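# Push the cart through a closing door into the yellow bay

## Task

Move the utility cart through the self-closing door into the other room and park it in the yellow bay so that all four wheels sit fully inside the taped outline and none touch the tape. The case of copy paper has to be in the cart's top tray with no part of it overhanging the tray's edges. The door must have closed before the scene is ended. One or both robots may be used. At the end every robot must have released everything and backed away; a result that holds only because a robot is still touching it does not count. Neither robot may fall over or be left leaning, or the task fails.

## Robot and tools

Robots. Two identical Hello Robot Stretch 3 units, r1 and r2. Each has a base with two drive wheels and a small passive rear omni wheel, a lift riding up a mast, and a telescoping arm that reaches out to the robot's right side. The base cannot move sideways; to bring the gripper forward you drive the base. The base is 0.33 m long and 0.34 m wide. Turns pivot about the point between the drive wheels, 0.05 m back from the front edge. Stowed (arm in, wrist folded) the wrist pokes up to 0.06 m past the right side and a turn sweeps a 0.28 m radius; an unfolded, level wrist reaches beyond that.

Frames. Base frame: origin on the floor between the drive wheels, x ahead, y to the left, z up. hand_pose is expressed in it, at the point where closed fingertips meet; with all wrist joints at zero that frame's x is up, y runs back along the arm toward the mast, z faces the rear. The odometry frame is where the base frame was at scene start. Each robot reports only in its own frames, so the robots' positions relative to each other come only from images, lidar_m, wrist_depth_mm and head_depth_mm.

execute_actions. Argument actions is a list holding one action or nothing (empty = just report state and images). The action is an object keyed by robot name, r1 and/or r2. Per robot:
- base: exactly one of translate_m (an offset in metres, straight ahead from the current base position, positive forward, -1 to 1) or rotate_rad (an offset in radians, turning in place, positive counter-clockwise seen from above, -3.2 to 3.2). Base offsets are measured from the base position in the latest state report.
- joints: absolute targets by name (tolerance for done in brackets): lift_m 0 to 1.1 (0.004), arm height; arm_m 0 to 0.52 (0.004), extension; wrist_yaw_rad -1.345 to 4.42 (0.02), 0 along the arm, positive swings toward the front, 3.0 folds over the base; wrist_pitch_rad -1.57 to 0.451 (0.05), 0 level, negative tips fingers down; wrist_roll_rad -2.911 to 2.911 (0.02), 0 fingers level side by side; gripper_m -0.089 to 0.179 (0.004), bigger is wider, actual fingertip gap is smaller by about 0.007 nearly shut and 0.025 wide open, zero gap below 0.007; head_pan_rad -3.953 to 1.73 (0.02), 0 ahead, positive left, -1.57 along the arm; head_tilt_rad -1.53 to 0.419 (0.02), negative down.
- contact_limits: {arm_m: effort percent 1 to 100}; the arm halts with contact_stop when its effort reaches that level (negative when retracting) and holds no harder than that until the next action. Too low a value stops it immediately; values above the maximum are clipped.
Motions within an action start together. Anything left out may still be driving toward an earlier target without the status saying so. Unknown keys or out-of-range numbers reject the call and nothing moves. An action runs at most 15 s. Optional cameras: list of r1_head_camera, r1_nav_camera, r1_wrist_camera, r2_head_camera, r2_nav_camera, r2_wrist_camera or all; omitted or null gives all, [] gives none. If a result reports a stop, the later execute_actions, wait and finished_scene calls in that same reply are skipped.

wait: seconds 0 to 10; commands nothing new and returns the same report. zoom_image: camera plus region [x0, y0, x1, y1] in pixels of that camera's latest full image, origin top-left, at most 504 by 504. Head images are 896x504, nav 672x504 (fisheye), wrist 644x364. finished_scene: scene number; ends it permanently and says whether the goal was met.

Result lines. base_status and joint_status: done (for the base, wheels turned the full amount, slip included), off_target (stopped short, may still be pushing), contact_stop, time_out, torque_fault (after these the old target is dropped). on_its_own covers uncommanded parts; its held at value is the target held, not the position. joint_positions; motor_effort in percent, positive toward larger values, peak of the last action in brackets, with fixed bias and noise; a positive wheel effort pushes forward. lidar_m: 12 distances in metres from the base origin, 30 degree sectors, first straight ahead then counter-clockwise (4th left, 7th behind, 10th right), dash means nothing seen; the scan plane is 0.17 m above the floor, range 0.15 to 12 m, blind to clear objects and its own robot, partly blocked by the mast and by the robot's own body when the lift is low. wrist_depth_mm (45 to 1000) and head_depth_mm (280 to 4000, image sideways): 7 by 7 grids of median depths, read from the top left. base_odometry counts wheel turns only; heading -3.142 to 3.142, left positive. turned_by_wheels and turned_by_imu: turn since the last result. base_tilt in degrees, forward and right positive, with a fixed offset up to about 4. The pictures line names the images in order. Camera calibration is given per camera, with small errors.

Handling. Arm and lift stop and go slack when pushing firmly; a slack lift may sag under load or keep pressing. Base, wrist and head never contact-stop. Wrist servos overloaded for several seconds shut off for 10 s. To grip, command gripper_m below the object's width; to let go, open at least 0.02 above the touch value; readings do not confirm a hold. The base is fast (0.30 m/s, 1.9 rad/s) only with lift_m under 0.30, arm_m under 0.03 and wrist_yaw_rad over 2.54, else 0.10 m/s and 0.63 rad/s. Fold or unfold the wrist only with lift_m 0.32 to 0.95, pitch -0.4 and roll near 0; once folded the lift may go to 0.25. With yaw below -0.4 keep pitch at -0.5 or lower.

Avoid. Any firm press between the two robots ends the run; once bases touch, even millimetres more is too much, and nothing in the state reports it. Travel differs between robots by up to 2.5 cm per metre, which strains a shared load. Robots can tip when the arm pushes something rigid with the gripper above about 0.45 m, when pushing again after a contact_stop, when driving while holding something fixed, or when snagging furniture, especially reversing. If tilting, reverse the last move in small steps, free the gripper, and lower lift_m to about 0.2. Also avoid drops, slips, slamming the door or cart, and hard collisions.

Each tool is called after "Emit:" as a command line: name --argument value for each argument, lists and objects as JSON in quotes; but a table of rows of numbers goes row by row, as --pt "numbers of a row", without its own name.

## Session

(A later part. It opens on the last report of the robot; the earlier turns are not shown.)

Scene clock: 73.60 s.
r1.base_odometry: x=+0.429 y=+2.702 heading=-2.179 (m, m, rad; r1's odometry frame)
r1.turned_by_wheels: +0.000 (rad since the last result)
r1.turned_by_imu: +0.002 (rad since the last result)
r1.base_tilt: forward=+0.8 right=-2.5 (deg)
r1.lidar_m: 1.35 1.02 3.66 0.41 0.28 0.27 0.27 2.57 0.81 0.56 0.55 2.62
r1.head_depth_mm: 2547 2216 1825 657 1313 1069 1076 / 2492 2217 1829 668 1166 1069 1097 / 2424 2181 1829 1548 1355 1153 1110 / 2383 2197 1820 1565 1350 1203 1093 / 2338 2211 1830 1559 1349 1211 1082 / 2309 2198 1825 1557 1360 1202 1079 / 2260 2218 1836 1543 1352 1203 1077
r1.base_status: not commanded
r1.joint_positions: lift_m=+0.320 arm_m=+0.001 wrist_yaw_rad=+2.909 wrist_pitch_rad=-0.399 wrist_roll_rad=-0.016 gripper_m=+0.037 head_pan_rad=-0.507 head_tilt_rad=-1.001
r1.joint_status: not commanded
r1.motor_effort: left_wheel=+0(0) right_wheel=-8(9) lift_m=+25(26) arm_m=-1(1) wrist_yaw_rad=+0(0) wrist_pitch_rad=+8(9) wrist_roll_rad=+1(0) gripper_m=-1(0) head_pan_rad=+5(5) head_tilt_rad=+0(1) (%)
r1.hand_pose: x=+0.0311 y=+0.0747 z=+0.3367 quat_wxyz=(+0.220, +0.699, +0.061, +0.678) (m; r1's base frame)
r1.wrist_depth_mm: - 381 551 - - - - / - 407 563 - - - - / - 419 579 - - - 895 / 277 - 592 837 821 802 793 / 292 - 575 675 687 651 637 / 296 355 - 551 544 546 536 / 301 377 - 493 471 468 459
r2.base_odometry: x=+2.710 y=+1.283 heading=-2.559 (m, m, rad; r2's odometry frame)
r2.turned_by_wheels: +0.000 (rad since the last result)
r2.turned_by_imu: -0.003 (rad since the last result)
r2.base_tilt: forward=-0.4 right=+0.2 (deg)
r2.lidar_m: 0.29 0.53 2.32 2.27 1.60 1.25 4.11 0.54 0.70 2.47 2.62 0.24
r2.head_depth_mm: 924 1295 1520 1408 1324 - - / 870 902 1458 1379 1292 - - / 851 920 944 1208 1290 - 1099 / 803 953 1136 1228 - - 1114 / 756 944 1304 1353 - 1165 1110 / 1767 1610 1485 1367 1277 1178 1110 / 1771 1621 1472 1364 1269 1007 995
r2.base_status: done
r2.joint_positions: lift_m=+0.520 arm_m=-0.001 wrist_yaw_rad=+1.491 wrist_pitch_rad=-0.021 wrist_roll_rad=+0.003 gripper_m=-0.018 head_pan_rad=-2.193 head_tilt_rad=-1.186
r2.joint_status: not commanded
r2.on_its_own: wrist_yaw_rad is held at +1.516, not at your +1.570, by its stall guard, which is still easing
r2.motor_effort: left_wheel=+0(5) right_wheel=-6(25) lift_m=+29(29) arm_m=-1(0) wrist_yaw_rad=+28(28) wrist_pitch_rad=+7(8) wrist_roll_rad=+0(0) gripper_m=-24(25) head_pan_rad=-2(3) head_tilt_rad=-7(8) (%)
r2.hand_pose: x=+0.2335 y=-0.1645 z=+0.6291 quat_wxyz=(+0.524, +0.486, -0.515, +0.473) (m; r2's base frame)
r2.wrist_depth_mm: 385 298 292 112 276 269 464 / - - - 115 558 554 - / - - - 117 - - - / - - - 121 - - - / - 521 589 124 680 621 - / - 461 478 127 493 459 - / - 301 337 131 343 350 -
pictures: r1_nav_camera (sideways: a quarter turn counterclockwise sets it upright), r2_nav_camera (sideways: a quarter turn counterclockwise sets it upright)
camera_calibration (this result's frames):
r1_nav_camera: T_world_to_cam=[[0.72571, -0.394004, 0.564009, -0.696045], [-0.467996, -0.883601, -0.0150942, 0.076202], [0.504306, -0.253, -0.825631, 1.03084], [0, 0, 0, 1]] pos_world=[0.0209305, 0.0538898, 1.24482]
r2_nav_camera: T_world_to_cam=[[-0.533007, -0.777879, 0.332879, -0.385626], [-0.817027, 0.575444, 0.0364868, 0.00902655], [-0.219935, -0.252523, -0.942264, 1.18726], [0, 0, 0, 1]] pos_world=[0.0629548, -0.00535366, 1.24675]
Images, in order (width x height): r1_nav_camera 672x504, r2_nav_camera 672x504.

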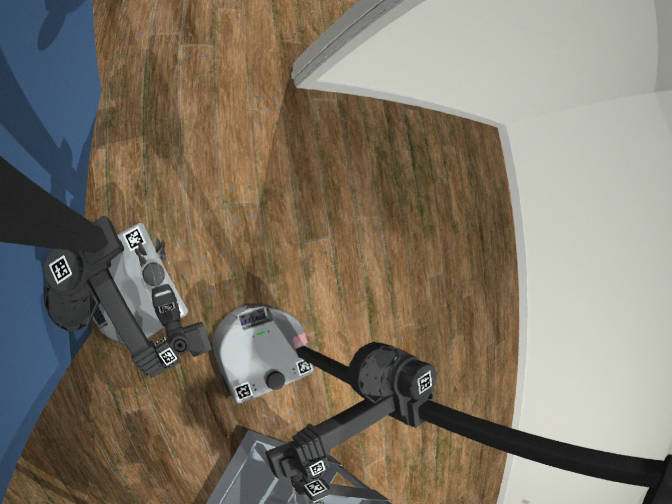

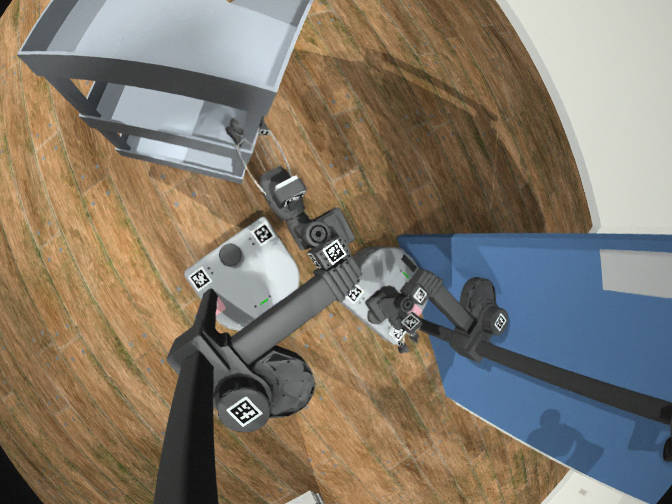

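Emit:
execute_actions --actions '[{"r1":{"base":{"translate_m":-0.05},"joints":{"head_pan_rad":-0.1}},"r2":{"base":{"rotate_rad":-0.78},"joints":{"wrist_yaw_rad":2.0,"gripper_m":-0.01,"head_pan_rad":-1.6,"head_tilt_rad":-1.4}}}]' --cameras '[]'

Emit:
execute_actions --actions '[{"r2":{"base":{"translate_m":-0.6}}}]' --cameras '[]'

Emit:
execute_actions --actions '[{"r2":{"base":{"rotate_rad":1.25}}}]' --cameras '["r2_nav_camera"]'

Emit:
execute_actions --actions '[{"r2":{"base":{"translate_m":-0.6}}}]' --cameras '["r1_nav_camera","r2_nav_camera"]'

Scene clock: 81.37 s.
r1.base_odometry: x=+0.457 y=+2.743 heading=-2.179 (m, m, rad; r1's odometry frame)
r1.turned_by_wheels: +0.000 (rad since the last result)
r1.turned_by_imu: +0.001 (rad since the last result)
r1.base_tilt: forward=+0.9 right=-2.6 (deg)
r1.lidar_m: 1.38 1.07 3.68 0.38 0.27 0.26 0.27 2.51 0.73 0.59 0.56 2.66
r1.head_depth_mm: 2284 2186 1823 1544 1219 1065 1063 / 2345 2209 1819 1557 1346 1166 1099 / 2396 2169 1835 1562 1350 1202 1094 / 2451 2225 1825 1559 1361 1202 1086 / 2131 2142 1812 1550 1360 1210 1082 / 1603 1746 1755 1546 1355 1204 1079 / 1282 1374 1469 1496 1357 1214 1077
r1.base_status: done
r1.joint_positions: lift_m=+0.320 arm_m=+0.001 wrist_yaw_rad=+2.909 wrist_pitch_rad=-0.399 wrist_roll_rad=-0.016 gripper_m=+0.037 head_pan_rad=-0.107 head_tilt_rad=-1.001
r1.joint_status: all done
r1.motor_effort: left_wheel=+0(7) right_wheel=-7(13) lift_m=+25(26) arm_m=-1(1) wrist_yaw_rad=+0(0) wrist_pitch_rad=+9(8) wrist_roll_rad=+0(0) gripper_m=+0(1) head_pan_rad=+5(41) head_tilt_rad=+1(1) (%)
r1.hand_pose: x=+0.0311 y=+0.0747 z=+0.3367 quat_wxyz=(+0.220, +0.699, +0.061, +0.678) (m; r1's base frame)
r1.wrist_depth_mm: - 355 494 - - - - / - 379 511 - - - - / - 392 531 - - - - / 269 - 551 835 828 811 800 / 282 - 532 672 682 653 637 / 289 340 - 560 551 541 536 / 295 366 - 492 472 466 463
r2.base_odometry: x=+2.710 y=+1.283 heading=+2.944 (m, m, rad; r2's odometry frame)
r2.turned_by_wheels: -0.780 (rad since the last result)
r2.turned_by_imu: -0.788 (rad since the last result)
r2.base_tilt: forward=-0.3 right=+0.1 (deg)
r2.lidar_m: 0.16 0.18 0.26 2.52 2.27 2.15 1.34 1.25 1.04 0.56 0.75 0.17
r2.head_depth_mm: 1470 1418 1362 1316 1276 - 1172 / 1441 1401 1363 1305 1266 - - / 1306 1405 1352 - - - - / 940 1028 1207 - - 1191 1169 / 834 830 1187 1291 1244 1198 1165 / 975 1197 1321 1294 1083 1068 1143 / 981 1373 1328 1284 759 740 720
r2.base_status: done
r2.joint_positions: lift_m=+0.520 arm_m=-0.001 wrist_yaw_rad=+2.062 wrist_pitch_rad=-0.020 wrist_roll_rad=+0.003 gripper_m=-0.009 head_pan_rad=-1.606 head_tilt_rad=-1.384
r2.joint_status: wrist_yaw_rad off_target (ended at +2.062, target +2.000); the others done
r2.on_its_own: wrist_yaw_rad is held at +2.056, not at your +2.000, by its stall guard, which is not easing now
r2.motor_effort: left_wheel=+6(22) right_wheel=-6(19) lift_m=+29(29) arm_m=+0(1) wrist_yaw_rad=-6(91) wrist_pitch_rad=+7(7) wrist_roll_rad=+0(0) gripper_m=-17(30) head_pan_rad=+3(30) head_tilt_rad=-9(28) (%)
r2.hand_pose: x=+0.2042 y=-0.0235 z=+0.6295 quat_wxyz=(+0.369, +0.611, -0.358, +0.602) (m; r2's base frame)
r2.wrist_depth_mm: 304 298 291 111 274 341 - / - - - 114 558 568 - / - - - 117 - - - / - - - 119 - - - / - 537 620 122 677 657 - / 415 461 480 125 502 - - / 279 350 338 129 330 - -
pictures: none
No camera images: the call's "cameras" was empty. Leave "cameras" out to get every camera's image.

Scene clock: 88.43 s.
r1.base_odometry: x=+0.457 y=+2.743 heading=-2.179 (m, m, rad; r1's odometry frame)
r1.turned_by_wheels: +0.000 (rad since the last result)
r1.turned_by_imu: +0.001 (rad since the last result)
r1.base_tilt: forward=+0.9 right=-2.4 (deg)
r1.lidar_m: 1.38 1.06 3.68 0.38 0.27 0.26 0.27 2.52 4.71 0.21 0.22 0.32
r1.head_depth_mm: 2213 2213 641 563 823 757 668 / 2212 911 1687 923 907 1043 962 / 2375 930 1819 1364 1330 1189 1096 / 2452 2202 852 1378 1332 1201 1086 / 2115 2123 1823 1557 1355 1208 1072 / 1600 1743 1761 1552 1342 1195 1075 / 1280 1384 1474 1493 1358 1200 1076
r1.base_status: not commanded
r1.joint_positions: lift_m=+0.320 arm_m=+0.001 wrist_yaw_rad=+2.921 wrist_pitch_rad=-0.399 wrist_roll_rad=-0.015 gripper_m=+0.037 head_pan_rad=-0.106 head_tilt_rad=-1.001
r1.joint_status: not commanded
r1.motor_effort: left_wheel=+2(5) right_wheel=-12(20) lift_m=+26(25) arm_m=+1(1) wrist_yaw_rad=-10(31) wrist_pitch_rad=+9(9) wrist_roll_rad=+0(0) gripper_m=-1(0) head_pan_rad=+5(5) head_tilt_rad=+1(1) (%)
r1.hand_pose: x=+0.0284 y=+0.0754 z=+0.3366 quat_wxyz=(+0.216, +0.699, +0.065, +0.679) (m; r1's base frame)
r1.wrist_depth_mm: - 361 483 - - - - / - 376 502 - - - - / 256 - 520 - - - - / 270 - 538 823 826 817 796 / 278 - 540 666 687 646 644 / 286 339 - 558 548 544 532 / 291 358 - 491 469 466 458
r2.base_odometry: x=+3.298 y=+1.165 heading=+2.944 (m, m, rad; r2's odometry frame)
r2.turned_by_wheels: +0.000 (rad since the last result)
r2.turned_by_imu: -0.002 (rad since the last result)
r2.base_tilt: forward=-0.2 right=+0.1 (deg)
r2.lidar_m: 0.21 0.30 3.34 2.09 1.88 1.34 0.84 0.74 3.67 1.07 0.74 0.19
r2.head_depth_mm: 1481 1415 1350 1312 1280 - 1173 / 1460 1415 1357 1319 1276 - - / 1467 1400 1352 - - - - / 1459 1393 1353 - - 1190 1160 / 1430 1382 1337 1301 1243 1210 1163 / 1410 1377 1332 1289 1226 1203 1158 / 1296 1389 1330 1279 772 1181 1155
r2.base_status: done
r2.joint_positions: lift_m=+0.520 arm_m=-0.001 wrist_yaw_rad=+1.850 wrist_pitch_rad=-0.018 wrist_roll_rad=+0.003 gripper_m=-0.009 head_pan_rad=-1.606 head_tilt_rad=-1.384
r2.joint_status: not commanded
r2.on_its_own: wrist_yaw_rad is held at +1.890, not at your +2.000, by its stall guard, which is still easing
r2.motor_effort: left_wheel=-3(9) right_wheel=-7(23) lift_m=+29(29) arm_m=+0(0) wrist_yaw_rad=+45(49) wrist_pitch_rad=+6(7) wrist_roll_rad=-1(0) gripper_m=-20(21) head_pan_rad=+2(3) head_tilt_rad=-9(9) (%)
r2.hand_pose: x=+0.2245 y=-0.0735 z=+0.6298 quat_wxyz=(+0.430, +0.569, -0.421, +0.560) (m; r2's base frame)
r2.wrist_depth_mm: - 329 288 112 272 268 279 / - - - 114 551 529 517 / - - - 117 - - - / - - - 120 - - - / - 516 577 123 704 634 547 / - 462 475 125 500 488 436 / - 484 337 129 344 361 387
pictures: none
No camera images: the call's "cameras" was empty. Leave "cameras" out to get every camera's image.

Scene clock: 91.53 s.
r1.base_odometry: x=+0.457 y=+2.743 heading=-2.179 (m, m, rad; r1's odometry frame)
r1.turned_by_wheels: +0.000 (rad since the last result)
r1.turned_by_imu: +0.000 (rad since the last result)
r1.base_tilt: forward=+0.9 right=-2.4 (deg)
r1.lidar_m: 0.85 1.07 3.69 0.38 0.27 0.26 0.27 2.51 4.71 0.35 0.26 0.36
r1.head_depth_mm: 2267 2160 1001 1011 848 658 1025 / 2344 2217 850 1488 1303 1046 1063 / 2270 2069 817 1391 1290 1205 1091 / 2424 853 1714 1350 1280 1202 1088 / 2088 2085 1809 1559 1364 1196 1080 / 1601 1743 1762 1555 1349 1195 1082 / 1287 1389 1482 1485 1353 1204 1076
r1.base_status: not commanded
r1.joint_positions: lift_m=+0.320 arm_m=+0.001 wrist_yaw_rad=+2.911 wrist_pitch_rad=-0.399 wrist_roll_rad=-0.015 gripper_m=+0.037 head_pan_rad=-0.106 head_tilt_rad=-1.001
r1.joint_status: not commanded
r1.motor_effort: left_wheel=+0(2) right_wheel=-9(12) lift_m=+25(26) arm_m=+0(1) wrist_yaw_rad=-2(9) wrist_pitch_rad=+9(9) wrist_roll_rad=+0(0) gripper_m=+0(0) head_pan_rad=+4(4) head_tilt_rad=+0(1) (%)
r1.hand_pose: x=+0.0305 y=+0.0749 z=+0.3366 quat_wxyz=(+0.219, +0.699, +0.062, +0.678) (m; r1's base frame)
r1.wrist_depth_mm: - 353 490 - - - - / - 379 512 - - - - / - 404 528 - - - - / 268 - 543 824 808 806 796 / 283 - 533 669 678 655 638 / 288 341 - 556 547 542 537 / 295 361 - 487 473 464 461
r2.base_odometry: x=+3.298 y=+1.165 heading=-2.089 (m, m, rad; r2's odometry frame)
r2.turned_by_wheels: +1.250 (rad since the last result)
r2.turned_by_imu: +1.259 (rad since the last result)
r2.base_tilt: forward=-0.4 right=+0.2 (deg)
r2.lidar_m: 2.64 1.94 1.88 1.06 0.78 0.74 3.83 1.03 0.59 0.27 0.21 0.21
r2.head_depth_mm: 1195 1237 1372 1321 1278 - 1172 / 967 1248 1354 1304 1266 - - / 818 1245 1344 - - - - / 529 876 1188 - - 1194 1171 / 464 537 849 1269 1252 1201 1165 / 452 497 822 809 1241 1205 1156 / 425 505 458 794 1226 1189 1152
r2.base_status: done
r2.joint_positions: lift_m=+0.520 arm_m=-0.001 wrist_yaw_rad=+1.740 wrist_pitch_rad=-0.020 wrist_roll_rad=+0.003 gripper_m=-0.009 head_pan_rad=-1.606 head_tilt_rad=-1.384
r2.joint_status: not commanded
r2.on_its_own: wrist_yaw_rad is held at +1.778, not at your +2.000, by its stall guard, which is still easing
r2.motor_effort: left_wheel=-10(20) right_wheel=+5(24) lift_m=+29(29) arm_m=-1(1) wrist_yaw_rad=+45(90) wrist_pitch_rad=+7(7) wrist_roll_rad=+0(0) gripper_m=-20(25) head_pan_rad=+2(3) head_tilt_rad=-9(8) (%)
r2.hand_pose: x=+0.2307 y=-0.1013 z=+0.6293 quat_wxyz=(+0.461, +0.546, -0.451, +0.535) (m; r2's base frame)
r2.wrist_depth_mm: - - - 111 - 334 267 / - - - 114 - - - / - - - 116 - - - / - - - 119 - - - / - - - 122 - - - / - - - 124 - 426 420 / - - - 129 - 343 372
pictures: r2_nav_camera (sideways: a quarter turn counterclockwise sets it upright)
camera_calibration (this result's frames):
r2_nav_camera: T_world_to_cam=[[-0.0146106, -0.989899, 0.141019, -0.138946], [-0.999229, 0.0195962, 0.0340304, 0.0133451], [-0.0364501, -0.140413, -0.989422, 1.24729], [0, 0, 0, 1]] pos_world=[0.0567684, 0.0373306, 1.25323]
Images, in order (width x height): r2_nav_camera 672x504.

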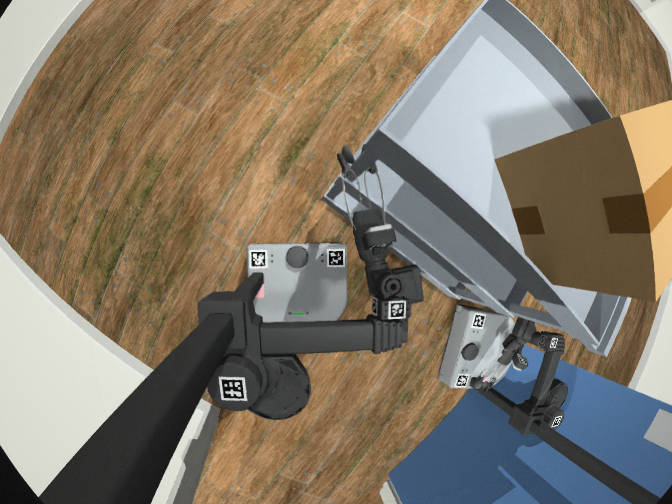

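Scene clock: 98.63 s.
r1.base_odometry: x=+0.457 y=+2.743 heading=-2.179 (m, m, rad; r1's odometry frame)
r1.turned_by_wheels: +0.000 (rad since the last result)
r1.turned_by_imu: +0.001 (rad since the last result)
r1.base_tilt: forward=+0.8 right=-2.4 (deg)
r1.lidar_m: 0.24 0.68 3.68 0.38 0.27 0.26 0.27 2.51 4.68 4.81 0.18 0.18
r1.head_depth_mm: 2181 354 309 389 504 455 1032 / 2256 354 308 381 496 469 711 / 2320 354 317 389 472 757 1048 / 2394 732 660 577 825 1096 1084 / 2097 2106 692 602 1124 1203 1085 / 1591 1723 674 904 1339 1205 1075 / 1278 1394 1437 1306 1188 1190 1072
r1.base_status: not commanded
r1.joint_positions: lift_m=+0.320 arm_m=+0.001 wrist_yaw_rad=+2.906 wrist_pitch_rad=-0.399 wrist_roll_rad=-0.015 gripper_m=+0.037 head_pan_rad=-0.106 head_tilt_rad=-1.000
r1.joint_status: not commanded
r1.motor_effort: left_wheel=-1(1) right_wheel=-5(15) lift_m=+25(25) arm_m=+0(0) wrist_yaw_rad=+2(12) wrist_pitch_rad=+9(9) wrist_roll_rad=+0(0) gripper_m=+0(1) head_pan_rad=+4(5) head_tilt_rad=+0(0) (%)
r1.hand_pose: x=+0.0317 y=+0.0746 z=+0.3366 quat_wxyz=(+0.221, +0.699, +0.060, +0.677) (m; r1's base frame)
r1.wrist_depth_mm: - 356 498 - - - - / - 380 512 - - - - / - 396 535 - - 699 653 / 268 - 557 826 816 585 547 / 283 - 538 669 677 605 595 / 289 339 - 547 547 537 532 / 294 367 - 488 471 464 460
r2.base_odometry: x=+3.596 y=+1.687 heading=-2.089 (m, m, rad; r2's odometry frame)
r2.turned_by_wheels: +0.000 (rad since the last result)
r2.turned_by_imu: -0.003 (rad since the last result)
r2.base_tilt: forward=-0.4 right=+0.3 (deg)
r2.lidar_m: 0.25 2.26 0.88 0.36 0.38 3.15 3.28 0.64 0.64 0.69 0.33 0.20
r2.head_depth_mm: 757 928 1207 1317 1282 - 1173 / 825 1030 1337 1313 1266 - - / 904 1158 1357 - - - - / 1007 1328 1356 - - 1201 1117 / 999 1227 1342 1295 1242 1198 1162 / 1238 1207 1325 1291 1224 1196 1164 / 1421 1202 1321 800 1212 1191 1156
r2.base_status: done
r2.joint_positions: lift_m=+0.520 arm_m=-0.001 wrist_yaw_rad=+1.760 wrist_pitch_rad=-0.019 wrist_roll_rad=+0.003 gripper_m=-0.009 head_pan_rad=-1.606 head_tilt_rad=-1.384
r2.joint_status: not commanded
r2.on_its_own: wrist_yaw_rad is held at +1.760, not at your +2.000, by its stall guard, which is not easing now
r2.motor_effort: left_wheel=-5(17) right_wheel=-1(15) lift_m=+28(28) arm_m=+0(1) wrist_yaw_rad=+1(59) wrist_pitch_rad=+6(7) wrist_roll_rad=+0(0) gripper_m=-19(22) head_pan_rad=+2(3) head_tilt_rad=-9(9) (%)
r2.hand_pose: x=+0.2298 y=-0.0959 z=+0.6296 quat_wxyz=(+0.455, +0.550, -0.445, +0.540) (m; r2's base frame)
r2.wrist_depth_mm: - - - 107 275 268 265 / - - - 110 572 541 524 / - - - 113 - - - / - - - 116 - - - / - - - 118 599 643 627 / - - - 121 493 492 494 / - - - 126 346 367 365
pictures: r1_nav_camera (sideways: a quarter turn counterclockwise sets it upright), r2_nav_camera (sideways: a quarter turn counterclockwise sets it upright)
camera_calibration (this result's frames):
r1_nav_camera: T_world_to_cam=[[0.821485, -0.0797658, 0.564624, -0.697431], [-0.0863613, -0.99615, -0.0150793, 0.0738546], [0.563653, -0.0363743, -0.825211, 1.02993], [0, 0, 0, 1]] pos_world=[-0.00121639, 0.0554022, 1.24481]
r2_nav_camera: T_world_to_cam=[[-0.0144664, -0.989905, 0.140992, -0.138912], [-0.999232, 0.0194496, 0.03403, 0.0133457], [-0.0364286, -0.140391, -0.989426, 1.24729], [0, 0, 0, 1]] pos_world=[0.056763, 0.0373393, 1.25323]
Images, in order (width x height): r1_nav_camera 672x504, r2_nav_camera 672x504.

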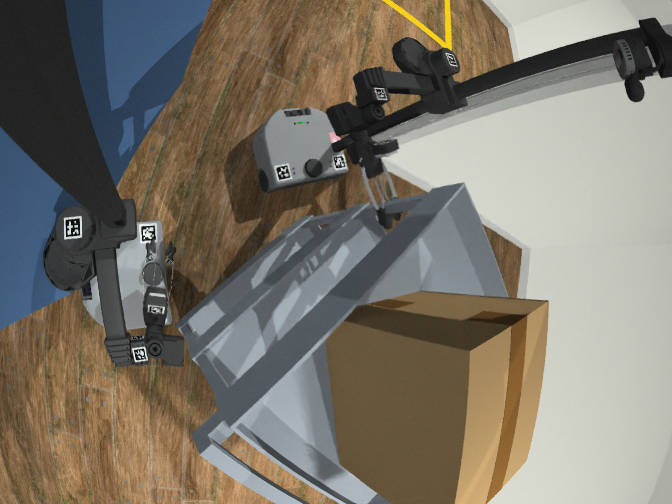

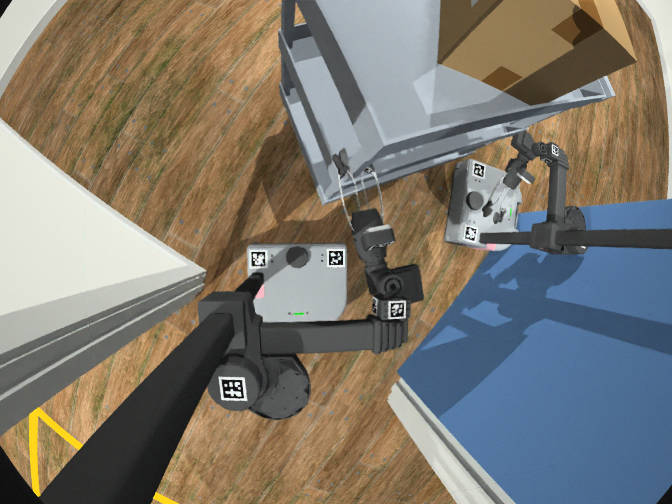

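Emit:
execute_actions --actions '[{"r2":{"base":{"translate_m":-0.3},"joints":{"wrist_yaw_rad":1.5}}}]' --cameras '[]'

Emit:
execute_actions --actions '[{"r2":{"base":{"rotate_rad":-0.4},"joints":{"head_pan_rad":-0.3}}}]' --cameras '[]'

Emit:
execute_actions --actions '[{"r2":{"base":{"translate_m":-0.3}}}]' --cameras '["r1_nav_camera","r2_nav_camera"]'

Scene clock: 106.23 s.
r1.base_odometry: x=+0.457 y=+2.743 heading=-2.179 (m, m, rad; r1's odometry frame)
r1.turned_by_wheels: +0.000 (rad since the last result)
r1.turned_by_imu: +0.001 (rad since the last result)
r1.base_tilt: forward=+0.9 right=-2.5 (deg)
r1.lidar_m: - 0.15 0.60 0.38 0.27 0.26 0.27 2.51 4.74 4.81 3.00 -
r1.head_depth_mm: 2275 2142 423 602 1303 402 1035 / 2327 356 355 488 514 1145 376 / 2268 355 324 430 514 455 426 / 2256 355 309 383 495 455 886 / 1909 356 301 347 472 470 1060 / 1531 355 294 317 416 745 1074 / 1269 356 298 300 397 1141 1069
r1.base_status: not commanded
r1.joint_positions: lift_m=+0.320 arm_m=+0.001 wrist_yaw_rad=+2.907 wrist_pitch_rad=-0.399 wrist_roll_rad=-0.015 gripper_m=+0.037 head_pan_rad=-0.106 head_tilt_rad=-1.000
r1.joint_status: not commanded
r1.motor_effort: left_wheel=+0(4) right_wheel=-5(14) lift_m=+25(25) arm_m=+0(0) wrist_yaw_rad=+1(15) wrist_pitch_rad=+9(9) wrist_roll_rad=+0(0) gripper_m=-1(0) head_pan_rad=+4(5) head_tilt_rad=+0(1) (%)
r1.hand_pose: x=+0.0314 y=+0.0746 z=+0.3366 quat_wxyz=(+0.220, +0.699, +0.060, +0.677) (m; r1's base frame)
r1.wrist_depth_mm: - 357 496 - - - - / - 378 512 - - 939 - / - 394 526 - 805 750 833 / 270 - 547 822 792 546 529 / 284 - 535 666 683 434 428 / 289 340 - 555 544 363 360 / 293 366 - 484 473 300 309
r2.base_odometry: x=+3.745 y=+1.947 heading=-2.090 (m, m, rad; r2's odometry frame)
r2.turned_by_wheels: +0.000 (rad since the last result)
r2.turned_by_imu: -0.001 (rad since the last result)
r2.base_tilt: forward=-0.4 right=+0.0 (deg)
r2.lidar_m: 0.30 2.42 0.41 2.43 3.00 2.91 3.02 2.50 0.45 0.49 0.31 0.25
r2.head_depth_mm: 547 702 1344 1314 1274 - 1166 / 560 736 1052 1316 1269 - - / 616 790 1126 - - - - / 683 900 1287 - - 1194 1168 / 763 1050 1329 1279 1237 1197 1157 / 868 1259 1335 1272 1234 1196 1045 / 1006 1253 1312 793 1226 1189 1151
r2.base_status: done
r2.joint_positions: lift_m=+0.520 arm_m=-0.001 wrist_yaw_rad=+1.431 wrist_pitch_rad=-0.017 wrist_roll_rad=+0.003 gripper_m=-0.009 head_pan_rad=-1.606 head_tilt_rad=-1.384
r2.joint_status: wrist_yaw_rad off_target (ended at +1.431, target +1.500)
r2.on_its_own: wrist_yaw_rad is held at +1.446, not at your +1.500, by its stall guard, which is not easing now; wrist_yaw_rad is at rest, and its effort (+17) is outside its rest range (-12 to +12)
r2.motor_effort: left_wheel=-5(14) right_wheel=+0(16) lift_m=+29(28) arm_m=+0(0) wrist_yaw_rad=+17(98) wrist_pitch_rad=+6(7) wrist_roll_rad=+0(0) gripper_m=-18(26) head_pan_rad=+3(2) head_tilt_rad=-9(9) (%)
r2.hand_pose: x=+0.2319 y=-0.1798 z=+0.6302 quat_wxyz=(+0.537, +0.469, -0.530, +0.459) (m; r2's base frame)
r2.wrist_depth_mm: 317 292 286 111 270 281 - / - - - 114 548 534 - / - - - 117 - - - / - - - 120 - - - / - 528 616 123 690 603 638 / 446 464 483 125 503 488 643 / - 328 344 129 345 418 -
pictures: none
No camera images: the call's "cameras" was empty. Leave "cameras" out to get every camera's image.

Scene clock: 107.83 s.
r1.base_odometry: x=+0.457 y=+2.743 heading=-2.179 (m, m, rad; r1's odometry frame)
r1.turned_by_wheels: +0.000 (rad since the last result)
r1.turned_by_imu: +0.000 (rad since the last result)
r1.base_tilt: forward=+0.8 right=-2.5 (deg)
r1.lidar_m: - 0.15 0.28 0.38 0.27 0.26 0.27 2.51 4.71 4.82 2.98 2.79
r1.head_depth_mm: 2305 2196 1834 1465 465 1179 1080 / 2327 2209 644 601 1305 1145 365 / 2395 355 373 502 515 463 424 / 2403 355 330 426 505 456 667 / 1854 355 309 372 486 455 1041 / 1477 355 295 329 427 462 1059 / 1257 355 297 302 370 471 1081
r1.base_status: not commanded
r1.joint_positions: lift_m=+0.320 arm_m=+0.001 wrist_yaw_rad=+2.907 wrist_pitch_rad=-0.399 wrist_roll_rad=-0.015 gripper_m=+0.037 head_pan_rad=-0.106 head_tilt_rad=-1.000
r1.joint_status: not commanded
r1.motor_effort: left_wheel=-1(0) right_wheel=-6(6) lift_m=+25(26) arm_m=+0(0) wrist_yaw_rad=+0(0) wrist_pitch_rad=+9(9) wrist_roll_rad=+0(0) gripper_m=+0(0) head_pan_rad=+4(5) head_tilt_rad=+0(0) (%)
r1.hand_pose: x=+0.0314 y=+0.0746 z=+0.3366 quat_wxyz=(+0.220, +0.699, +0.060, +0.677) (m; r1's base frame)
r1.wrist_depth_mm: - 357 500 - - - - / - 379 515 - - - - / - 398 532 - 815 612 581 / 269 - 550 833 779 546 529 / 283 - 536 663 617 434 427 / 288 339 - 554 443 365 359 / 294 365 - 492 461 314 310
r2.base_odometry: x=+3.744 y=+1.947 heading=-2.489 (m, m, rad; r2's odometry frame)
r2.turned_by_wheels: -0.400 (rad since the last result)
r2.turned_by_imu: -0.402 (rad since the last result)
r2.base_tilt: forward=-0.5 right=+0.3 (deg)
r2.lidar_m: 0.23 0.27 2.36 0.41 2.53 2.94 2.90 3.06 0.50 0.46 0.53 0.23
r2.head_depth_mm: 1054 1176 1182 1181 1256 1225 1183 / 1013 1244 1356 1306 - 1210 1179 / 540 518 502 1294 1262 - 1181 / 539 518 659 1150 1261 - - / 527 515 824 1143 1256 - - / 527 513 818 1139 1246 1198 - / 530 510 510 1127 1230 1193 -
r2.base_status: done
r2.joint_positions: lift_m=+0.520 arm_m=-0.001 wrist_yaw_rad=+1.474 wrist_pitch_rad=-0.017 wrist_roll_rad=+0.003 gripper_m=-0.009 head_pan_rad=-0.307 head_tilt_rad=-1.384
r2.joint_status: all done
r2.on_its_own: wrist_yaw_rad is held at +1.446, not at your +1.500, by its stall guard, which is still easing
r2.motor_effort: left_wheel=+9(20) right_wheel=-12(26) lift_m=+29(29) arm_m=+0(0) wrist_yaw_rad=-31(62) wrist_pitch_rad=+6(6) wrist_roll_rad=+0(0) gripper_m=-17(20) head_pan_rad=+3(41) head_tilt_rad=-8(8) (%)
r2.hand_pose: x=+0.2332 y=-0.1688 z=+0.6300 quat_wxyz=(+0.527, +0.481, -0.520, +0.470) (m; r2's base frame)
r2.wrist_depth_mm: 303 293 288 109 - - 588 / - 725 609 113 - - 582 / - - - 115 - - 574 / - - - 118 - 585 555 / 528 608 684 121 - 563 560 / 445 459 501 123 - 786 538 / 350 352 338 128 773 723 529
pictures: none
No camera images: the call's "cameras" was empty. Leave "cameras" out to get every camera's image.

Scene clock: 111.80 s.
r1.base_odometry: x=+0.457 y=+2.743 heading=-2.179 (m, m, rad; r1's odometry frame)
r1.turned_by_wheels: +0.000 (rad since the last result)
r1.turned_by_imu: +0.001 (rad since the last result)
r1.base_tilt: forward=+0.9 right=-2.4 (deg)
r1.lidar_m: 0.40 0.29 0.28 0.38 0.28 0.26 0.27 2.51 4.72 4.83 2.99 2.67
r1.head_depth_mm: 2285 2186 1815 1553 1360 1200 1075 / 2343 2209 1821 1565 1357 1201 1090 / 2391 2229 1816 1563 1353 1190 1090 / 2432 2196 1836 1556 1362 1206 1084 / 2104 2141 1819 1461 1143 1175 1076 / 1596 1745 653 528 841 1022 1046 / 1285 1390 658 579 459 760 980
r1.base_status: not commanded
r1.joint_positions: lift_m=+0.320 arm_m=+0.001 wrist_yaw_rad=+2.907 wrist_pitch_rad=-0.399 wrist_roll_rad=-0.015 gripper_m=+0.037 head_pan_rad=-0.106 head_tilt_rad=-1.000
r1.joint_status: not commanded
r1.motor_effort: left_wheel=-1(0) right_wheel=-5(6) lift_m=+25(25) arm_m=+0(0) wrist_yaw_rad=+0(1) wrist_pitch_rad=+9(9) wrist_roll_rad=+0(0) gripper_m=-2(0) head_pan_rad=+5(5) head_tilt_rad=+1(0) (%)
r1.hand_pose: x=+0.0314 y=+0.0746 z=+0.3366 quat_wxyz=(+0.220, +0.699, +0.060, +0.677) (m; r1's base frame)
r1.wrist_depth_mm: - 358 500 - - - - / - 381 513 - 863 - - / - 397 532 - 725 716 668 / 269 - 551 810 542 538 529 / 284 - 536 664 379 364 428 / 289 340 - 557 474 396 353 / 292 364 - 486 458 469 461
r2.base_odometry: x=+3.983 y=+2.129 heading=-2.489 (m, m, rad; r2's odometry frame)
r2.turned_by_wheels: +0.000 (rad since the last result)
r2.turned_by_imu: -0.001 (rad since the last result)
r2.base_tilt: forward=-0.3 right=+0.3 (deg)
r2.lidar_m: 0.23 0.28 0.50 1.60 2.59 2.64 2.60 2.82 2.39 0.50 0.26 0.23
r2.head_depth_mm: 925 918 980 1296 1269 1215 1181 / 1112 519 1206 1312 - 1205 1176 / 543 521 507 1297 1269 - 1174 / 537 518 825 1161 1265 - - / 527 516 825 1151 1241 - - / 531 513 819 1136 1240 1206 - / 530 511 815 1134 1228 1207 -
r2.base_status: done
r2.joint_positions: lift_m=+0.520 arm_m=-0.001 wrist_yaw_rad=+1.432 wrist_pitch_rad=-0.017 wrist_roll_rad=+0.003 gripper_m=-0.009 head_pan_rad=-0.307 head_tilt_rad=-1.384
r2.joint_status: not commanded
r2.on_its_own: wrist_yaw_rad is held at +1.446, not at your +1.500, by its stall guard, which is not easing now; wrist_yaw_rad is at rest, and its effort (+17) is outside its rest range (-12 to +12)
r2.motor_effort: left_wheel=+2(5) right_wheel=-5(30) lift_m=+28(29) arm_m=+0(0) wrist_yaw_rad=+17(32) wrist_pitch_rad=+6(6) wrist_roll_rad=+0(0) gripper_m=-18(18) head_pan_rad=+4(3) head_tilt_rad=-8(9) (%)
r2.hand_pose: x=+0.2320 y=-0.1795 z=+0.6301 quat_wxyz=(+0.537, +0.469, -0.530, +0.459) (m; r2's base frame)
r2.wrist_depth_mm: 301 294 286 109 - 669 370 / - 726 610 112 - 642 362 / - - - 115 - 625 359 / - - - 118 857 615 354 / 531 608 689 121 - 598 351 / 446 457 486 123 - 595 348 / 350 353 342 128 912 574 344
pictures: r1_nav_camera (sideways: a quarter turn counterclockwise sets it upright), r2_nav_camera (sideways: a quarter turn counterclockwise sets it upright)
camera_calibration (this result's frames):
r1_nav_camera: T_world_to_cam=[[0.821264, -0.079742, 0.564948, -0.697852], [-0.0863553, -0.99615, -0.0150714, 0.0738444], [0.563975, -0.0364086, -0.824989, 1.02964], [0, 0, 0, 1]] pos_world=[-0.00119409, 0.0553998, 1.24481]
r2_nav_camera: T_world_to_cam=[[0.949759, -0.279497, 0.140853, -0.144614], [-0.286789, -0.957389, 0.0340277, 0.00900263], [0.125341, -0.0727133, -0.989446, 1.24633], [0, 0, 0, 1]] pos_world=[-0.0162861, 0.0588248, 1.25324]
Images, in order (width x height): r1_nav_camera 672x504, r2_nav_camera 672x504.

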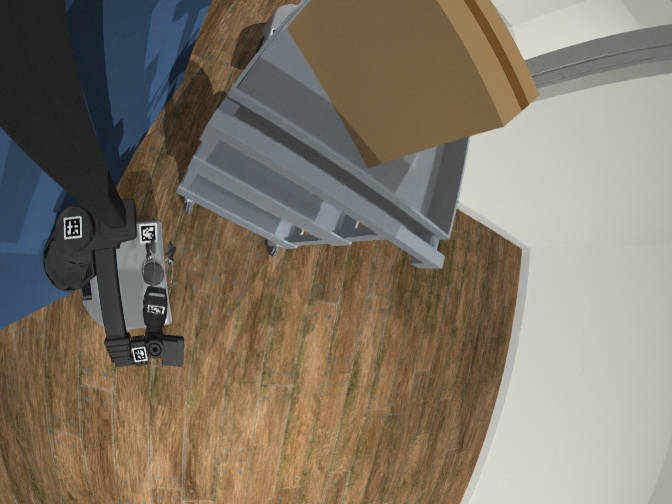

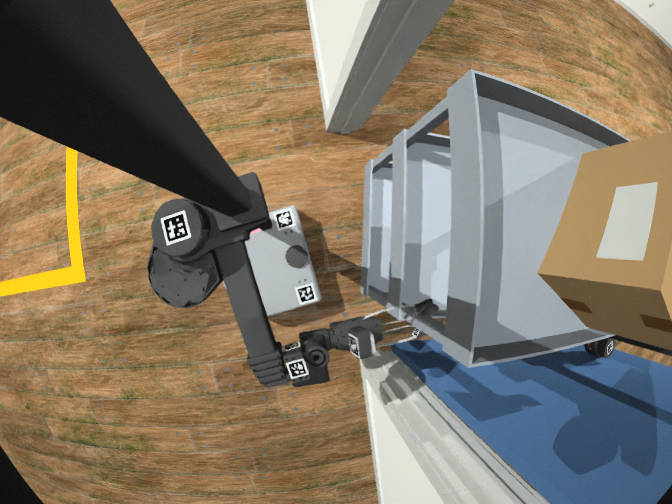

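Emit:
execute_actions --actions '[{"r2":{"base":{"rotate_rad":-0.25}}}]' --cameras '[]'

Emit:
execute_actions --actions '[{"r2":{"base":{"translate_m":-0.65}},"r1":{"base":{"rotate_rad":-0.3}}}]' --cameras '[]'

Emit:
execute_actions --actions '[{"r2":{"base":{"rotate_rad":-0.65},"joints":{"wrist_yaw_rad":1.6}}}]' --cameras '[]'

Emit:
execute_actions --actions '[{"r2":{"base":{"translate_m":-0.6}}}]' --cameras '[]'

Emit:
execute_actions --actions '[{"r2":{"base":{"translate_m":-0.9}},"r1":{"base":{"translate_m":1}}}]' --cameras '["r2_nav_camera"]'

Scene clock: 118.40 s.
r1.base_odometry: x=+0.457 y=+2.743 heading=-2.179 (m, m, rad; r1's odometry frame)
r1.turned_by_wheels: +0.000 (rad since the last result)
r1.turned_by_imu: +0.001 (rad since the last result)
r1.base_tilt: forward=+0.9 right=-2.5 (deg)
r1.lidar_m: 0.47 0.33 0.31 0.38 0.27 0.26 0.27 2.52 4.74 4.83 2.98 2.67
r1.head_depth_mm: 2274 2205 1811 1564 1354 1197 1077 / 2327 2211 1820 1555 1360 1195 1088 / 2403 2213 1826 1557 1357 1194 1093 / 2453 2221 1824 1535 1355 1197 1086 / 2110 2132 1827 1558 1333 1203 1082 / 1596 1734 1646 785 879 1086 1059 / 1289 1370 659 526 825 770 982
r1.base_status: not commanded
r1.joint_positions: lift_m=+0.320 arm_m=+0.001 wrist_yaw_rad=+2.907 wrist_pitch_rad=-0.399 wrist_roll_rad=-0.015 gripper_m=+0.037 head_pan_rad=-0.106 head_tilt_rad=-1.000
r1.joint_status: not commanded
r1.motor_effort: left_wheel=+0(0) right_wheel=-6(5) lift_m=+26(25) arm_m=+0(0) wrist_yaw_rad=+1(0) wrist_pitch_rad=+9(9) wrist_roll_rad=+0(0) gripper_m=+0(1) head_pan_rad=+4(5) head_tilt_rad=+0(0) (%)
r1.hand_pose: x=+0.0314 y=+0.0746 z=+0.3366 quat_wxyz=(+0.220, +0.699, +0.060, +0.677) (m; r1's base frame)
r1.wrist_depth_mm: - 356 496 - - - - / - 381 518 - 905 870 - / - 395 530 845 745 723 660 / 268 - 550 784 559 537 531 / 284 - 541 655 418 395 369 / 288 339 - 554 532 542 500 / 293 366 - 488 471 467 454
r2.base_odometry: x=+3.983 y=+2.129 heading=-2.739 (m, m, rad; r2's odometry frame)
r2.turned_by_wheels: -0.250 (rad since the last result)
r2.turned_by_imu: -0.250 (rad since the last result)
r2.base_tilt: forward=-0.4 right=+0.2 (deg)
r2.lidar_m: 0.19 0.20 0.28 0.52 2.40 2.82 2.60 2.64 2.56 1.42 0.50 0.20
r2.head_depth_mm: 635 756 973 1311 1277 1223 1184 / 763 871 1091 1309 - 1201 1177 / 906 507 519 1305 1259 - 1176 / 535 519 503 1137 1268 - - / 535 516 500 1066 1256 - - / 482 514 496 811 1249 1214 - / 479 511 491 803 1224 1199 -
r2.base_status: done
r2.joint_positions: lift_m=+0.520 arm_m=-0.001 wrist_yaw_rad=+1.491 wrist_pitch_rad=-0.017 wrist_roll_rad=+0.003 gripper_m=-0.009 head_pan_rad=-0.307 head_tilt_rad=-1.384
r2.joint_status: not commanded
r2.on_its_own: wrist_yaw_rad is held at +1.446, not at your +1.500, by its stall guard, which is still easing
r2.motor_effort: left_wheel=+12(20) right_wheel=-7(26) lift_m=+29(29) arm_m=+0(0) wrist_yaw_rad=-52(76) wrist_pitch_rad=+6(6) wrist_roll_rad=+0(0) gripper_m=-19(21) head_pan_rad=+3(3) head_tilt_rad=-8(9) (%)
r2.hand_pose: x=+0.2336 y=-0.1644 z=+0.6301 quat_wxyz=(+0.523, +0.485, -0.516, +0.475) (m; r2's base frame)
r2.wrist_depth_mm: 303 294 285 109 736 375 294 / - 640 608 111 745 372 302 / - - - 114 720 371 303 / - - - 117 712 367 304 / 564 677 673 120 711 366 303 / 450 461 497 123 611 362 304 / 349 356 338 127 651 362 293
pictures: none
No camera images: the call's "cameras" was empty. Leave "cameras" out to get every camera's image.

Scene clock: 125.97 s.
r1.base_odometry: x=+0.457 y=+2.743 heading=-2.479 (m, m, rad; r1's odometry frame)
r1.turned_by_wheels: -0.300 (rad since the last result)
r1.turned_by_imu: -0.294 (rad since the last result)
r1.base_tilt: forward=+1.0 right=-2.5 (deg)
r1.lidar_m: 2.66 1.07 0.86 0.58 0.32 0.27 0.27 0.31 3.03 5.01 3.67 2.75
r1.head_depth_mm: 2457 2196 1816 1548 1351 1207 1076 / 2443 2216 1821 1551 1353 1195 1089 / 2408 2214 1844 1554 1351 1198 1094 / 2402 2215 1839 1546 1364 1201 1088 / 2385 2217 1833 1555 1348 1198 1077 / 2372 2196 1814 1552 1349 1195 1074 / 2353 2227 1838 1552 1352 1201 1073
r1.base_status: done
r1.joint_positions: lift_m=+0.320 arm_m=+0.001 wrist_yaw_rad=+2.907 wrist_pitch_rad=-0.399 wrist_roll_rad=-0.015 gripper_m=+0.037 head_pan_rad=-0.106 head_tilt_rad=-1.000
r1.joint_status: not commanded
r1.motor_effort: left_wheel=-2(6) right_wheel=-18(17) lift_m=+25(25) arm_m=+1(0) wrist_yaw_rad=+0(1) wrist_pitch_rad=+9(9) wrist_roll_rad=+0(0) gripper_m=-1(1) head_pan_rad=+4(5) head_tilt_rad=+0(0) (%)
r1.hand_pose: x=+0.0314 y=+0.0746 z=+0.3366 quat_wxyz=(+0.220, +0.699, +0.060, +0.677) (m; r1's base frame)
r1.wrist_depth_mm: - 553 - - - 937 884 / - 590 - 956 - 951 959 / - 584 - - - - - / 332 - 814 829 823 820 794 / 345 - 685 674 687 646 639 / 343 428 - 557 545 549 534 / 338 445 - 487 471 466 460
r2.base_odometry: x=+4.581 y=+2.384 heading=-2.738 (m, m, rad; r2's odometry frame)
r2.turned_by_wheels: +0.000 (rad since the last result)
r2.turned_by_imu: -0.002 (rad since the last result)
r2.base_tilt: forward=-0.4 right=+0.3 (deg)
r2.lidar_m: 0.24 0.30 1.08 2.30 2.33 2.12 1.97 1.99 2.51 2.45 1.38 0.23
r2.head_depth_mm: 1463 1417 1359 1313 1273 1218 1180 / 1351 1397 1353 1308 - 1202 1175 / 544 522 547 1305 1268 - 1170 / 535 519 670 1155 1259 - - / 529 516 825 1256 1253 - - / 532 512 822 1259 1236 1210 - / 531 510 817 1250 1233 1199 -
r2.base_status: done
r2.joint_positions: lift_m=+0.520 arm_m=-0.001 wrist_yaw_rad=+1.505 wrist_pitch_rad=-0.016 wrist_roll_rad=+0.003 gripper_m=-0.009 head_pan_rad=-0.307 head_tilt_rad=-1.384
r2.joint_status: not commanded
r2.motor_effort: left_wheel=+4(7) right_wheel=-7(28) lift_m=+28(29) arm_m=+0(0) wrist_yaw_rad=+3(52) wrist_pitch_rad=+6(6) wrist_roll_rad=+0(0) gripper_m=-19(21) head_pan_rad=+3(2) head_tilt_rad=-9(9) (%)
r2.hand_pose: x=+0.2339 y=-0.1608 z=+0.6304 quat_wxyz=(+0.520, +0.488, -0.513, +0.478) (m; r2's base frame)
r2.wrist_depth_mm: 299 291 285 107 303 826 863 / - - 614 110 548 832 873 / - - - 113 841 855 908 / - - - 116 856 896 927 / 766 570 678 119 705 893 936 / 429 462 480 121 897 926 - / 347 353 343 126 718 958 -
pictures: none
No camera images: the call's "cameras" was empty. Leave "cameras" out to get every camera's image.

Scene clock: 127.97 s.
r1.base_odometry: x=+0.457 y=+2.743 heading=-2.479 (m, m, rad; r1's odometry frame)
r1.turned_by_wheels: +0.000 (rad since the last result)
r1.turned_by_imu: +0.000 (rad since the last result)
r1.base_tilt: forward=+0.9 right=-2.5 (deg)
r1.lidar_m: 2.66 1.06 0.98 0.58 0.32 0.27 0.27 0.31 3.06 5.00 3.68 2.75
r1.head_depth_mm: 2495 2199 1835 1559 1348 1197 1081 / 2427 2198 1819 1559 1357 1212 1090 / 2421 2198 1823 1553 1359 1199 1094 / 2398 2166 1831 1548 1363 1201 1083 / 2426 2212 1819 1553 1351 1208 1082 / 2354 2195 1829 1571 1354 1207 1078 / 2352 2216 1816 1553 1359 1201 1086
r1.base_status: not commanded
r1.joint_positions: lift_m=+0.320 arm_m=+0.001 wrist_yaw_rad=+2.907 wrist_pitch_rad=-0.399 wrist_roll_rad=-0.015 gripper_m=+0.037 head_pan_rad=-0.106 head_tilt_rad=-1.000
r1.joint_status: not commanded
r1.motor_effort: left_wheel=-2(2) right_wheel=-17(17) lift_m=+25(25) arm_m=+0(0) wrist_yaw_rad=+1(1) wrist_pitch_rad=+9(9) wrist_roll_rad=+0(0) gripper_m=-2(1) head_pan_rad=+5(4) head_tilt_rad=+0(0) (%)
r1.hand_pose: x=+0.0314 y=+0.0746 z=+0.3366 quat_wxyz=(+0.220, +0.699, +0.060, +0.677) (m; r1's base frame)
r1.wrist_depth_mm: - 553 - - - 944 863 / - 584 - - - 965 961 / - 588 - - - - - / 330 - 808 834 819 815 799 / 346 - 689 665 688 650 638 / 342 425 - 553 552 543 536 / 339 448 - 487 473 468 460
r2.base_odometry: x=+4.581 y=+2.384 heading=+2.895 (m, m, rad; r2's odometry frame)
r2.turned_by_wheels: -0.650 (rad since the last result)
r2.turned_by_imu: -0.653 (rad since the last result)
r2.base_tilt: forward=-0.4 right=+0.0 (deg)
r2.lidar_m: 0.15 0.15 0.16 0.27 1.76 2.30 2.25 1.96 1.97 2.30 2.44 0.17
r2.head_depth_mm: 1478 1418 1369 1308 1278 1218 1181 / 1466 1412 1370 1321 - 1203 1187 / 1461 1405 1335 1312 1259 - 1172 / 1455 509 501 1128 1269 - - / 510 515 497 808 1246 - - / 529 514 494 483 1163 1212 - / 505 504 491 475 785 1196 -
r2.base_status: done
r2.joint_positions: lift_m=+0.520 arm_m=-0.001 wrist_yaw_rad=+1.618 wrist_pitch_rad=-0.017 wrist_roll_rad=+0.003 gripper_m=-0.009 head_pan_rad=-0.307 head_tilt_rad=-1.384
r2.joint_status: all done
r2.on_its_own: wrist_yaw_rad is at rest, and its effort (-20) is outside its rest range (-12 to +12)
r2.motor_effort: left_wheel=+8(20) right_wheel=-4(24) lift_m=+29(28) arm_m=+1(0) wrist_yaw_rad=-20(75) wrist_pitch_rad=+6(6) wrist_roll_rad=-1(1) gripper_m=-21(23) head_pan_rad=+3(2) head_tilt_rad=-9(9) (%)
r2.hand_pose: x=+0.2342 y=-0.1320 z=+0.6303 quat_wxyz=(+0.492, +0.517, -0.484, +0.507) (m; r2's base frame)
r2.wrist_depth_mm: 302 291 283 109 - - - / - - 619 112 - - - / - - 927 115 - - - / - - 941 118 - - - / 623 654 681 121 - - - / 459 464 500 123 - - - / 350 352 340 127 - - -
pictures: none
No camera images: the call's "cameras" was empty. Leave "cameras" out to get every camera's image.

Scene clock: 134.93 s.
r1.base_odometry: x=+0.457 y=+2.743 heading=-2.479 (m, m, rad; r1's odometry frame)
r1.turned_by_wheels: +0.000 (rad since the last result)
r1.turned_by_imu: +0.001 (rad since the last result)
r1.base_tilt: forward=+1.0 right=-2.5 (deg)
r1.lidar_m: 2.65 1.06 1.09 0.58 0.32 0.27 0.27 0.31 3.06 5.02 3.67 2.74
r1.head_depth_mm: 2454 2209 1821 1556 1353 1200 1082 / 2420 2226 1827 1547 1350 1200 1093 / 2416 2203 1826 1555 1355 1199 1090 / 2373 2211 1833 1556 1360 1205 1087 / 2399 2192 1816 1553 1359 1202 1075 / 2372 2203 1813 1565 1356 1202 1070 / 2304 2207 1820 1552 1356 1198 1083
r1.base_status: not commanded
r1.joint_positions: lift_m=+0.320 arm_m=+0.001 wrist_yaw_rad=+2.907 wrist_pitch_rad=-0.399 wrist_roll_rad=-0.015 gripper_m=+0.037 head_pan_rad=-0.106 head_tilt_rad=-1.000
r1.joint_status: not commanded
r1.motor_effort: left_wheel=-1(1) right_wheel=-18(18) lift_m=+25(25) arm_m=+0(0) wrist_yaw_rad=+0(1) wrist_pitch_rad=+9(9) wrist_roll_rad=+0(0) gripper_m=+0(0) head_pan_rad=+4(5) head_tilt_rad=+0(0) (%)
r1.hand_pose: x=+0.0314 y=+0.0746 z=+0.3366 quat_wxyz=(+0.220, +0.699, +0.060, +0.677) (m; r1's base frame)
r1.wrist_depth_mm: - 549 - - - 925 879 / - 592 - - - 964 977 / - 582 - - - - - / 331 - 812 836 827 813 801 / 346 - 684 667 682 650 637 / 344 427 - 558 550 546 535 / 341 447 - 489 468 463 463
r2.base_odometry: x=+5.163 y=+2.238 heading=+2.895 (m, m, rad; r2's odometry frame)
r2.turned_by_wheels: +0.000 (rad since the last result)
r2.turned_by_imu: -0.002 (rad since the last result)
r2.base_tilt: forward=-0.4 right=+0.2 (deg)
r2.lidar_m: 0.25 0.37 1.27 1.50 1.88 1.88 1.76 1.53 1.53 1.79 2.85 0.23
r2.head_depth_mm: 1491 1427 1367 1320 1276 1213 1187 / 1454 1411 1359 1312 - 1196 1171 / 543 522 1336 1314 1260 - 1173 / 534 518 588 1274 1263 - - / 535 514 829 1270 1253 - - / 533 514 835 1272 1248 1209 - / 529 513 834 1268 1230 1192 -
r2.base_status: done
r2.joint_positions: lift_m=+0.520 arm_m=-0.001 wrist_yaw_rad=+1.608 wrist_pitch_rad=-0.017 wrist_roll_rad=+0.003 gripper_m=-0.009 head_pan_rad=-0.307 head_tilt_rad=-1.384
r2.joint_status: not commanded
r2.motor_effort: left_wheel=+6(7) right_wheel=-9(23) lift_m=+29(29) arm_m=+1(0) wrist_yaw_rad=-8(25) wrist_pitch_rad=+6(6) wrist_roll_rad=+0(0) gripper_m=-22(23) head_pan_rad=+2(2) head_tilt_rad=-9(9) (%)
r2.hand_pose: x=+0.2343 y=-0.1347 z=+0.6302 quat_wxyz=(+0.495, +0.514, -0.487, +0.504) (m; r2's base frame)
r2.wrist_depth_mm: 302 294 285 116 271 297 - / - - - 119 552 522 - / - - - 122 - - - / - - - 125 - - - / - 536 608 128 691 628 - / 408 465 495 131 496 497 - / 406 304 339 134 333 625 -
pictures: none
No camera images: the call's "cameras" was empty. Leave "cameras" out to get every camera's image.

Scene clock: 146.10 s.
r1.base_odometry: x=-0.331 y=+2.127 heading=-2.478 (m, m, rad; r1's odometry frame)
r1.turned_by_wheels: +0.000 (rad since the last result)
r1.turned_by_imu: +0.005 (rad since the last result)
r1.base_tilt: forward=+0.8 right=-2.5 (deg)
r1.lidar_m: 1.68 1.01 0.75 0.73 0.75 0.97 3.06 3.22 4.52 5.03 2.30 1.73
r1.head_depth_mm: 1527 1817 1839 1554 1359 1210 1077 / 1523 1796 1811 1547 1357 1195 1085 / 1500 1794 1832 1555 1349 1201 1088 / 1488 1762 1813 1551 1358 1201 1081 / 1470 1759 1833 1557 1361 1205 1078 / 1476 1733 1824 1556 1361 1197 1077 / 1461 1729 1824 1548 1359 1204 1081
r1.base_status: done
r1.joint_positions: lift_m=+0.320 arm_m=+0.001 wrist_yaw_rad=+2.907 wrist_pitch_rad=-0.399 wrist_roll_rad=-0.015 gripper_m=+0.037 head_pan_rad=-0.106 head_tilt_rad=-1.000
r1.joint_status: not commanded
r1.motor_effort: left_wheel=+2(8) right_wheel=-2(9) lift_m=+25(25) arm_m=+0(0) wrist_yaw_rad=+0(2) wrist_pitch_rad=+9(9) wrist_roll_rad=+0(0) gripper_m=-1(1) head_pan_rad=+5(4) head_tilt_rad=+0(1) (%)
r1.hand_pose: x=+0.0314 y=+0.0746 z=+0.3366 quat_wxyz=(+0.220, +0.699, +0.060, +0.677) (m; r1's base frame)
r1.wrist_depth_mm: - 638 666 704 744 800 837 / - 691 716 770 807 856 911 / 598 748 784 835 879 943 983 / 652 - 811 836 833 805 796 / 690 - 708 673 684 651 645 / 575 559 - 551 548 544 537 / 491 483 - 493 471 465 458
r2.base_odometry: x=+6.035 y=+2.019 heading=+2.895 (m, m, rad; r2's odometry frame)
r2.turned_by_wheels: +0.000 (rad since the last result)
r2.turned_by_imu: -0.003 (rad since the last result)
r2.base_tilt: forward=-0.1 right=+0.2 (deg)
r2.lidar_m: 0.36 1.93 1.93 1.45 1.26 1.26 1.02 0.89 0.89 1.04 0.29 0.24
r2.head_depth_mm: 541 532 1336 1323 1277 1209 1187 / 542 524 860 1323 - 1199 1180 / 542 522 580 1282 1268 - 1175 / 539 507 843 1281 1266 - - / 535 867 1181 1285 1259 - - / 768 888 1331 1282 1246 1214 - / 1419 1373 1323 1276 1234 1194 -
r2.base_status: done
r2.joint_positions: lift_m=+0.520 arm_m=-0.001 wrist_yaw_rad=+1.496 wrist_pitch_rad=-0.015 wrist_roll_rad=+0.003 gripper_m=-0.009 head_pan_rad=-0.307 head_tilt_rad=-1.384
r2.joint_status: not commanded
r2.on_its_own: wrist_yaw_rad is held at +1.504, not at your +1.600, by its stall guard, which is not easing now
r2.motor_effort: left_wheel=+3(4) right_wheel=-7(26) lift_m=+29(28) arm_m=+0(0) wrist_yaw_rad=+10(37) wrist_pitch_rad=+5(6) wrist_roll_rad=+0(0) gripper_m=-20(23) head_pan_rad=+2(2) head_tilt_rad=-9(8) (%)
r2.hand_pose: x=+0.2338 y=-0.1632 z=+0.6306 quat_wxyz=(+0.522, +0.486, -0.515, +0.476) (m; r2's base frame)
r2.wrist_depth_mm: - - 315 112 268 266 260 / - - 498 115 550 521 511 / - - - 118 - - - / - - - 121 - - - / - - 560 124 678 664 592 / - - - 128 506 489 502 / - - 358 130 346 370 373
pictures: r2_nav_camera (sideways: a quarter turn counterclockwise sets it upright)
camera_calibration (this result's frames):
r2_nav_camera: T_world_to_cam=[[0.949863, -0.279246, 0.140652, -0.144352], [-0.28652, -0.95747, 0.0340245, 0.00900521], [0.125169, -0.0726182, -0.989474, 1.24637], [0, 0, 0, 1]] pos_world=[-0.0163117, 0.0588217, 1.25325]
Images, in order (width x height): r2_nav_camera 672x504.

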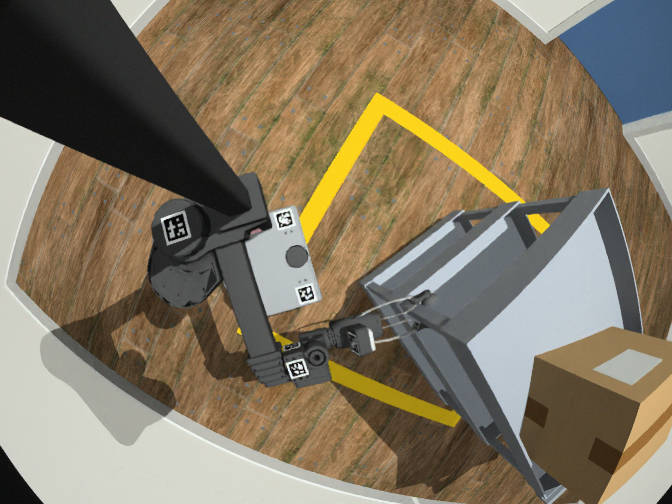

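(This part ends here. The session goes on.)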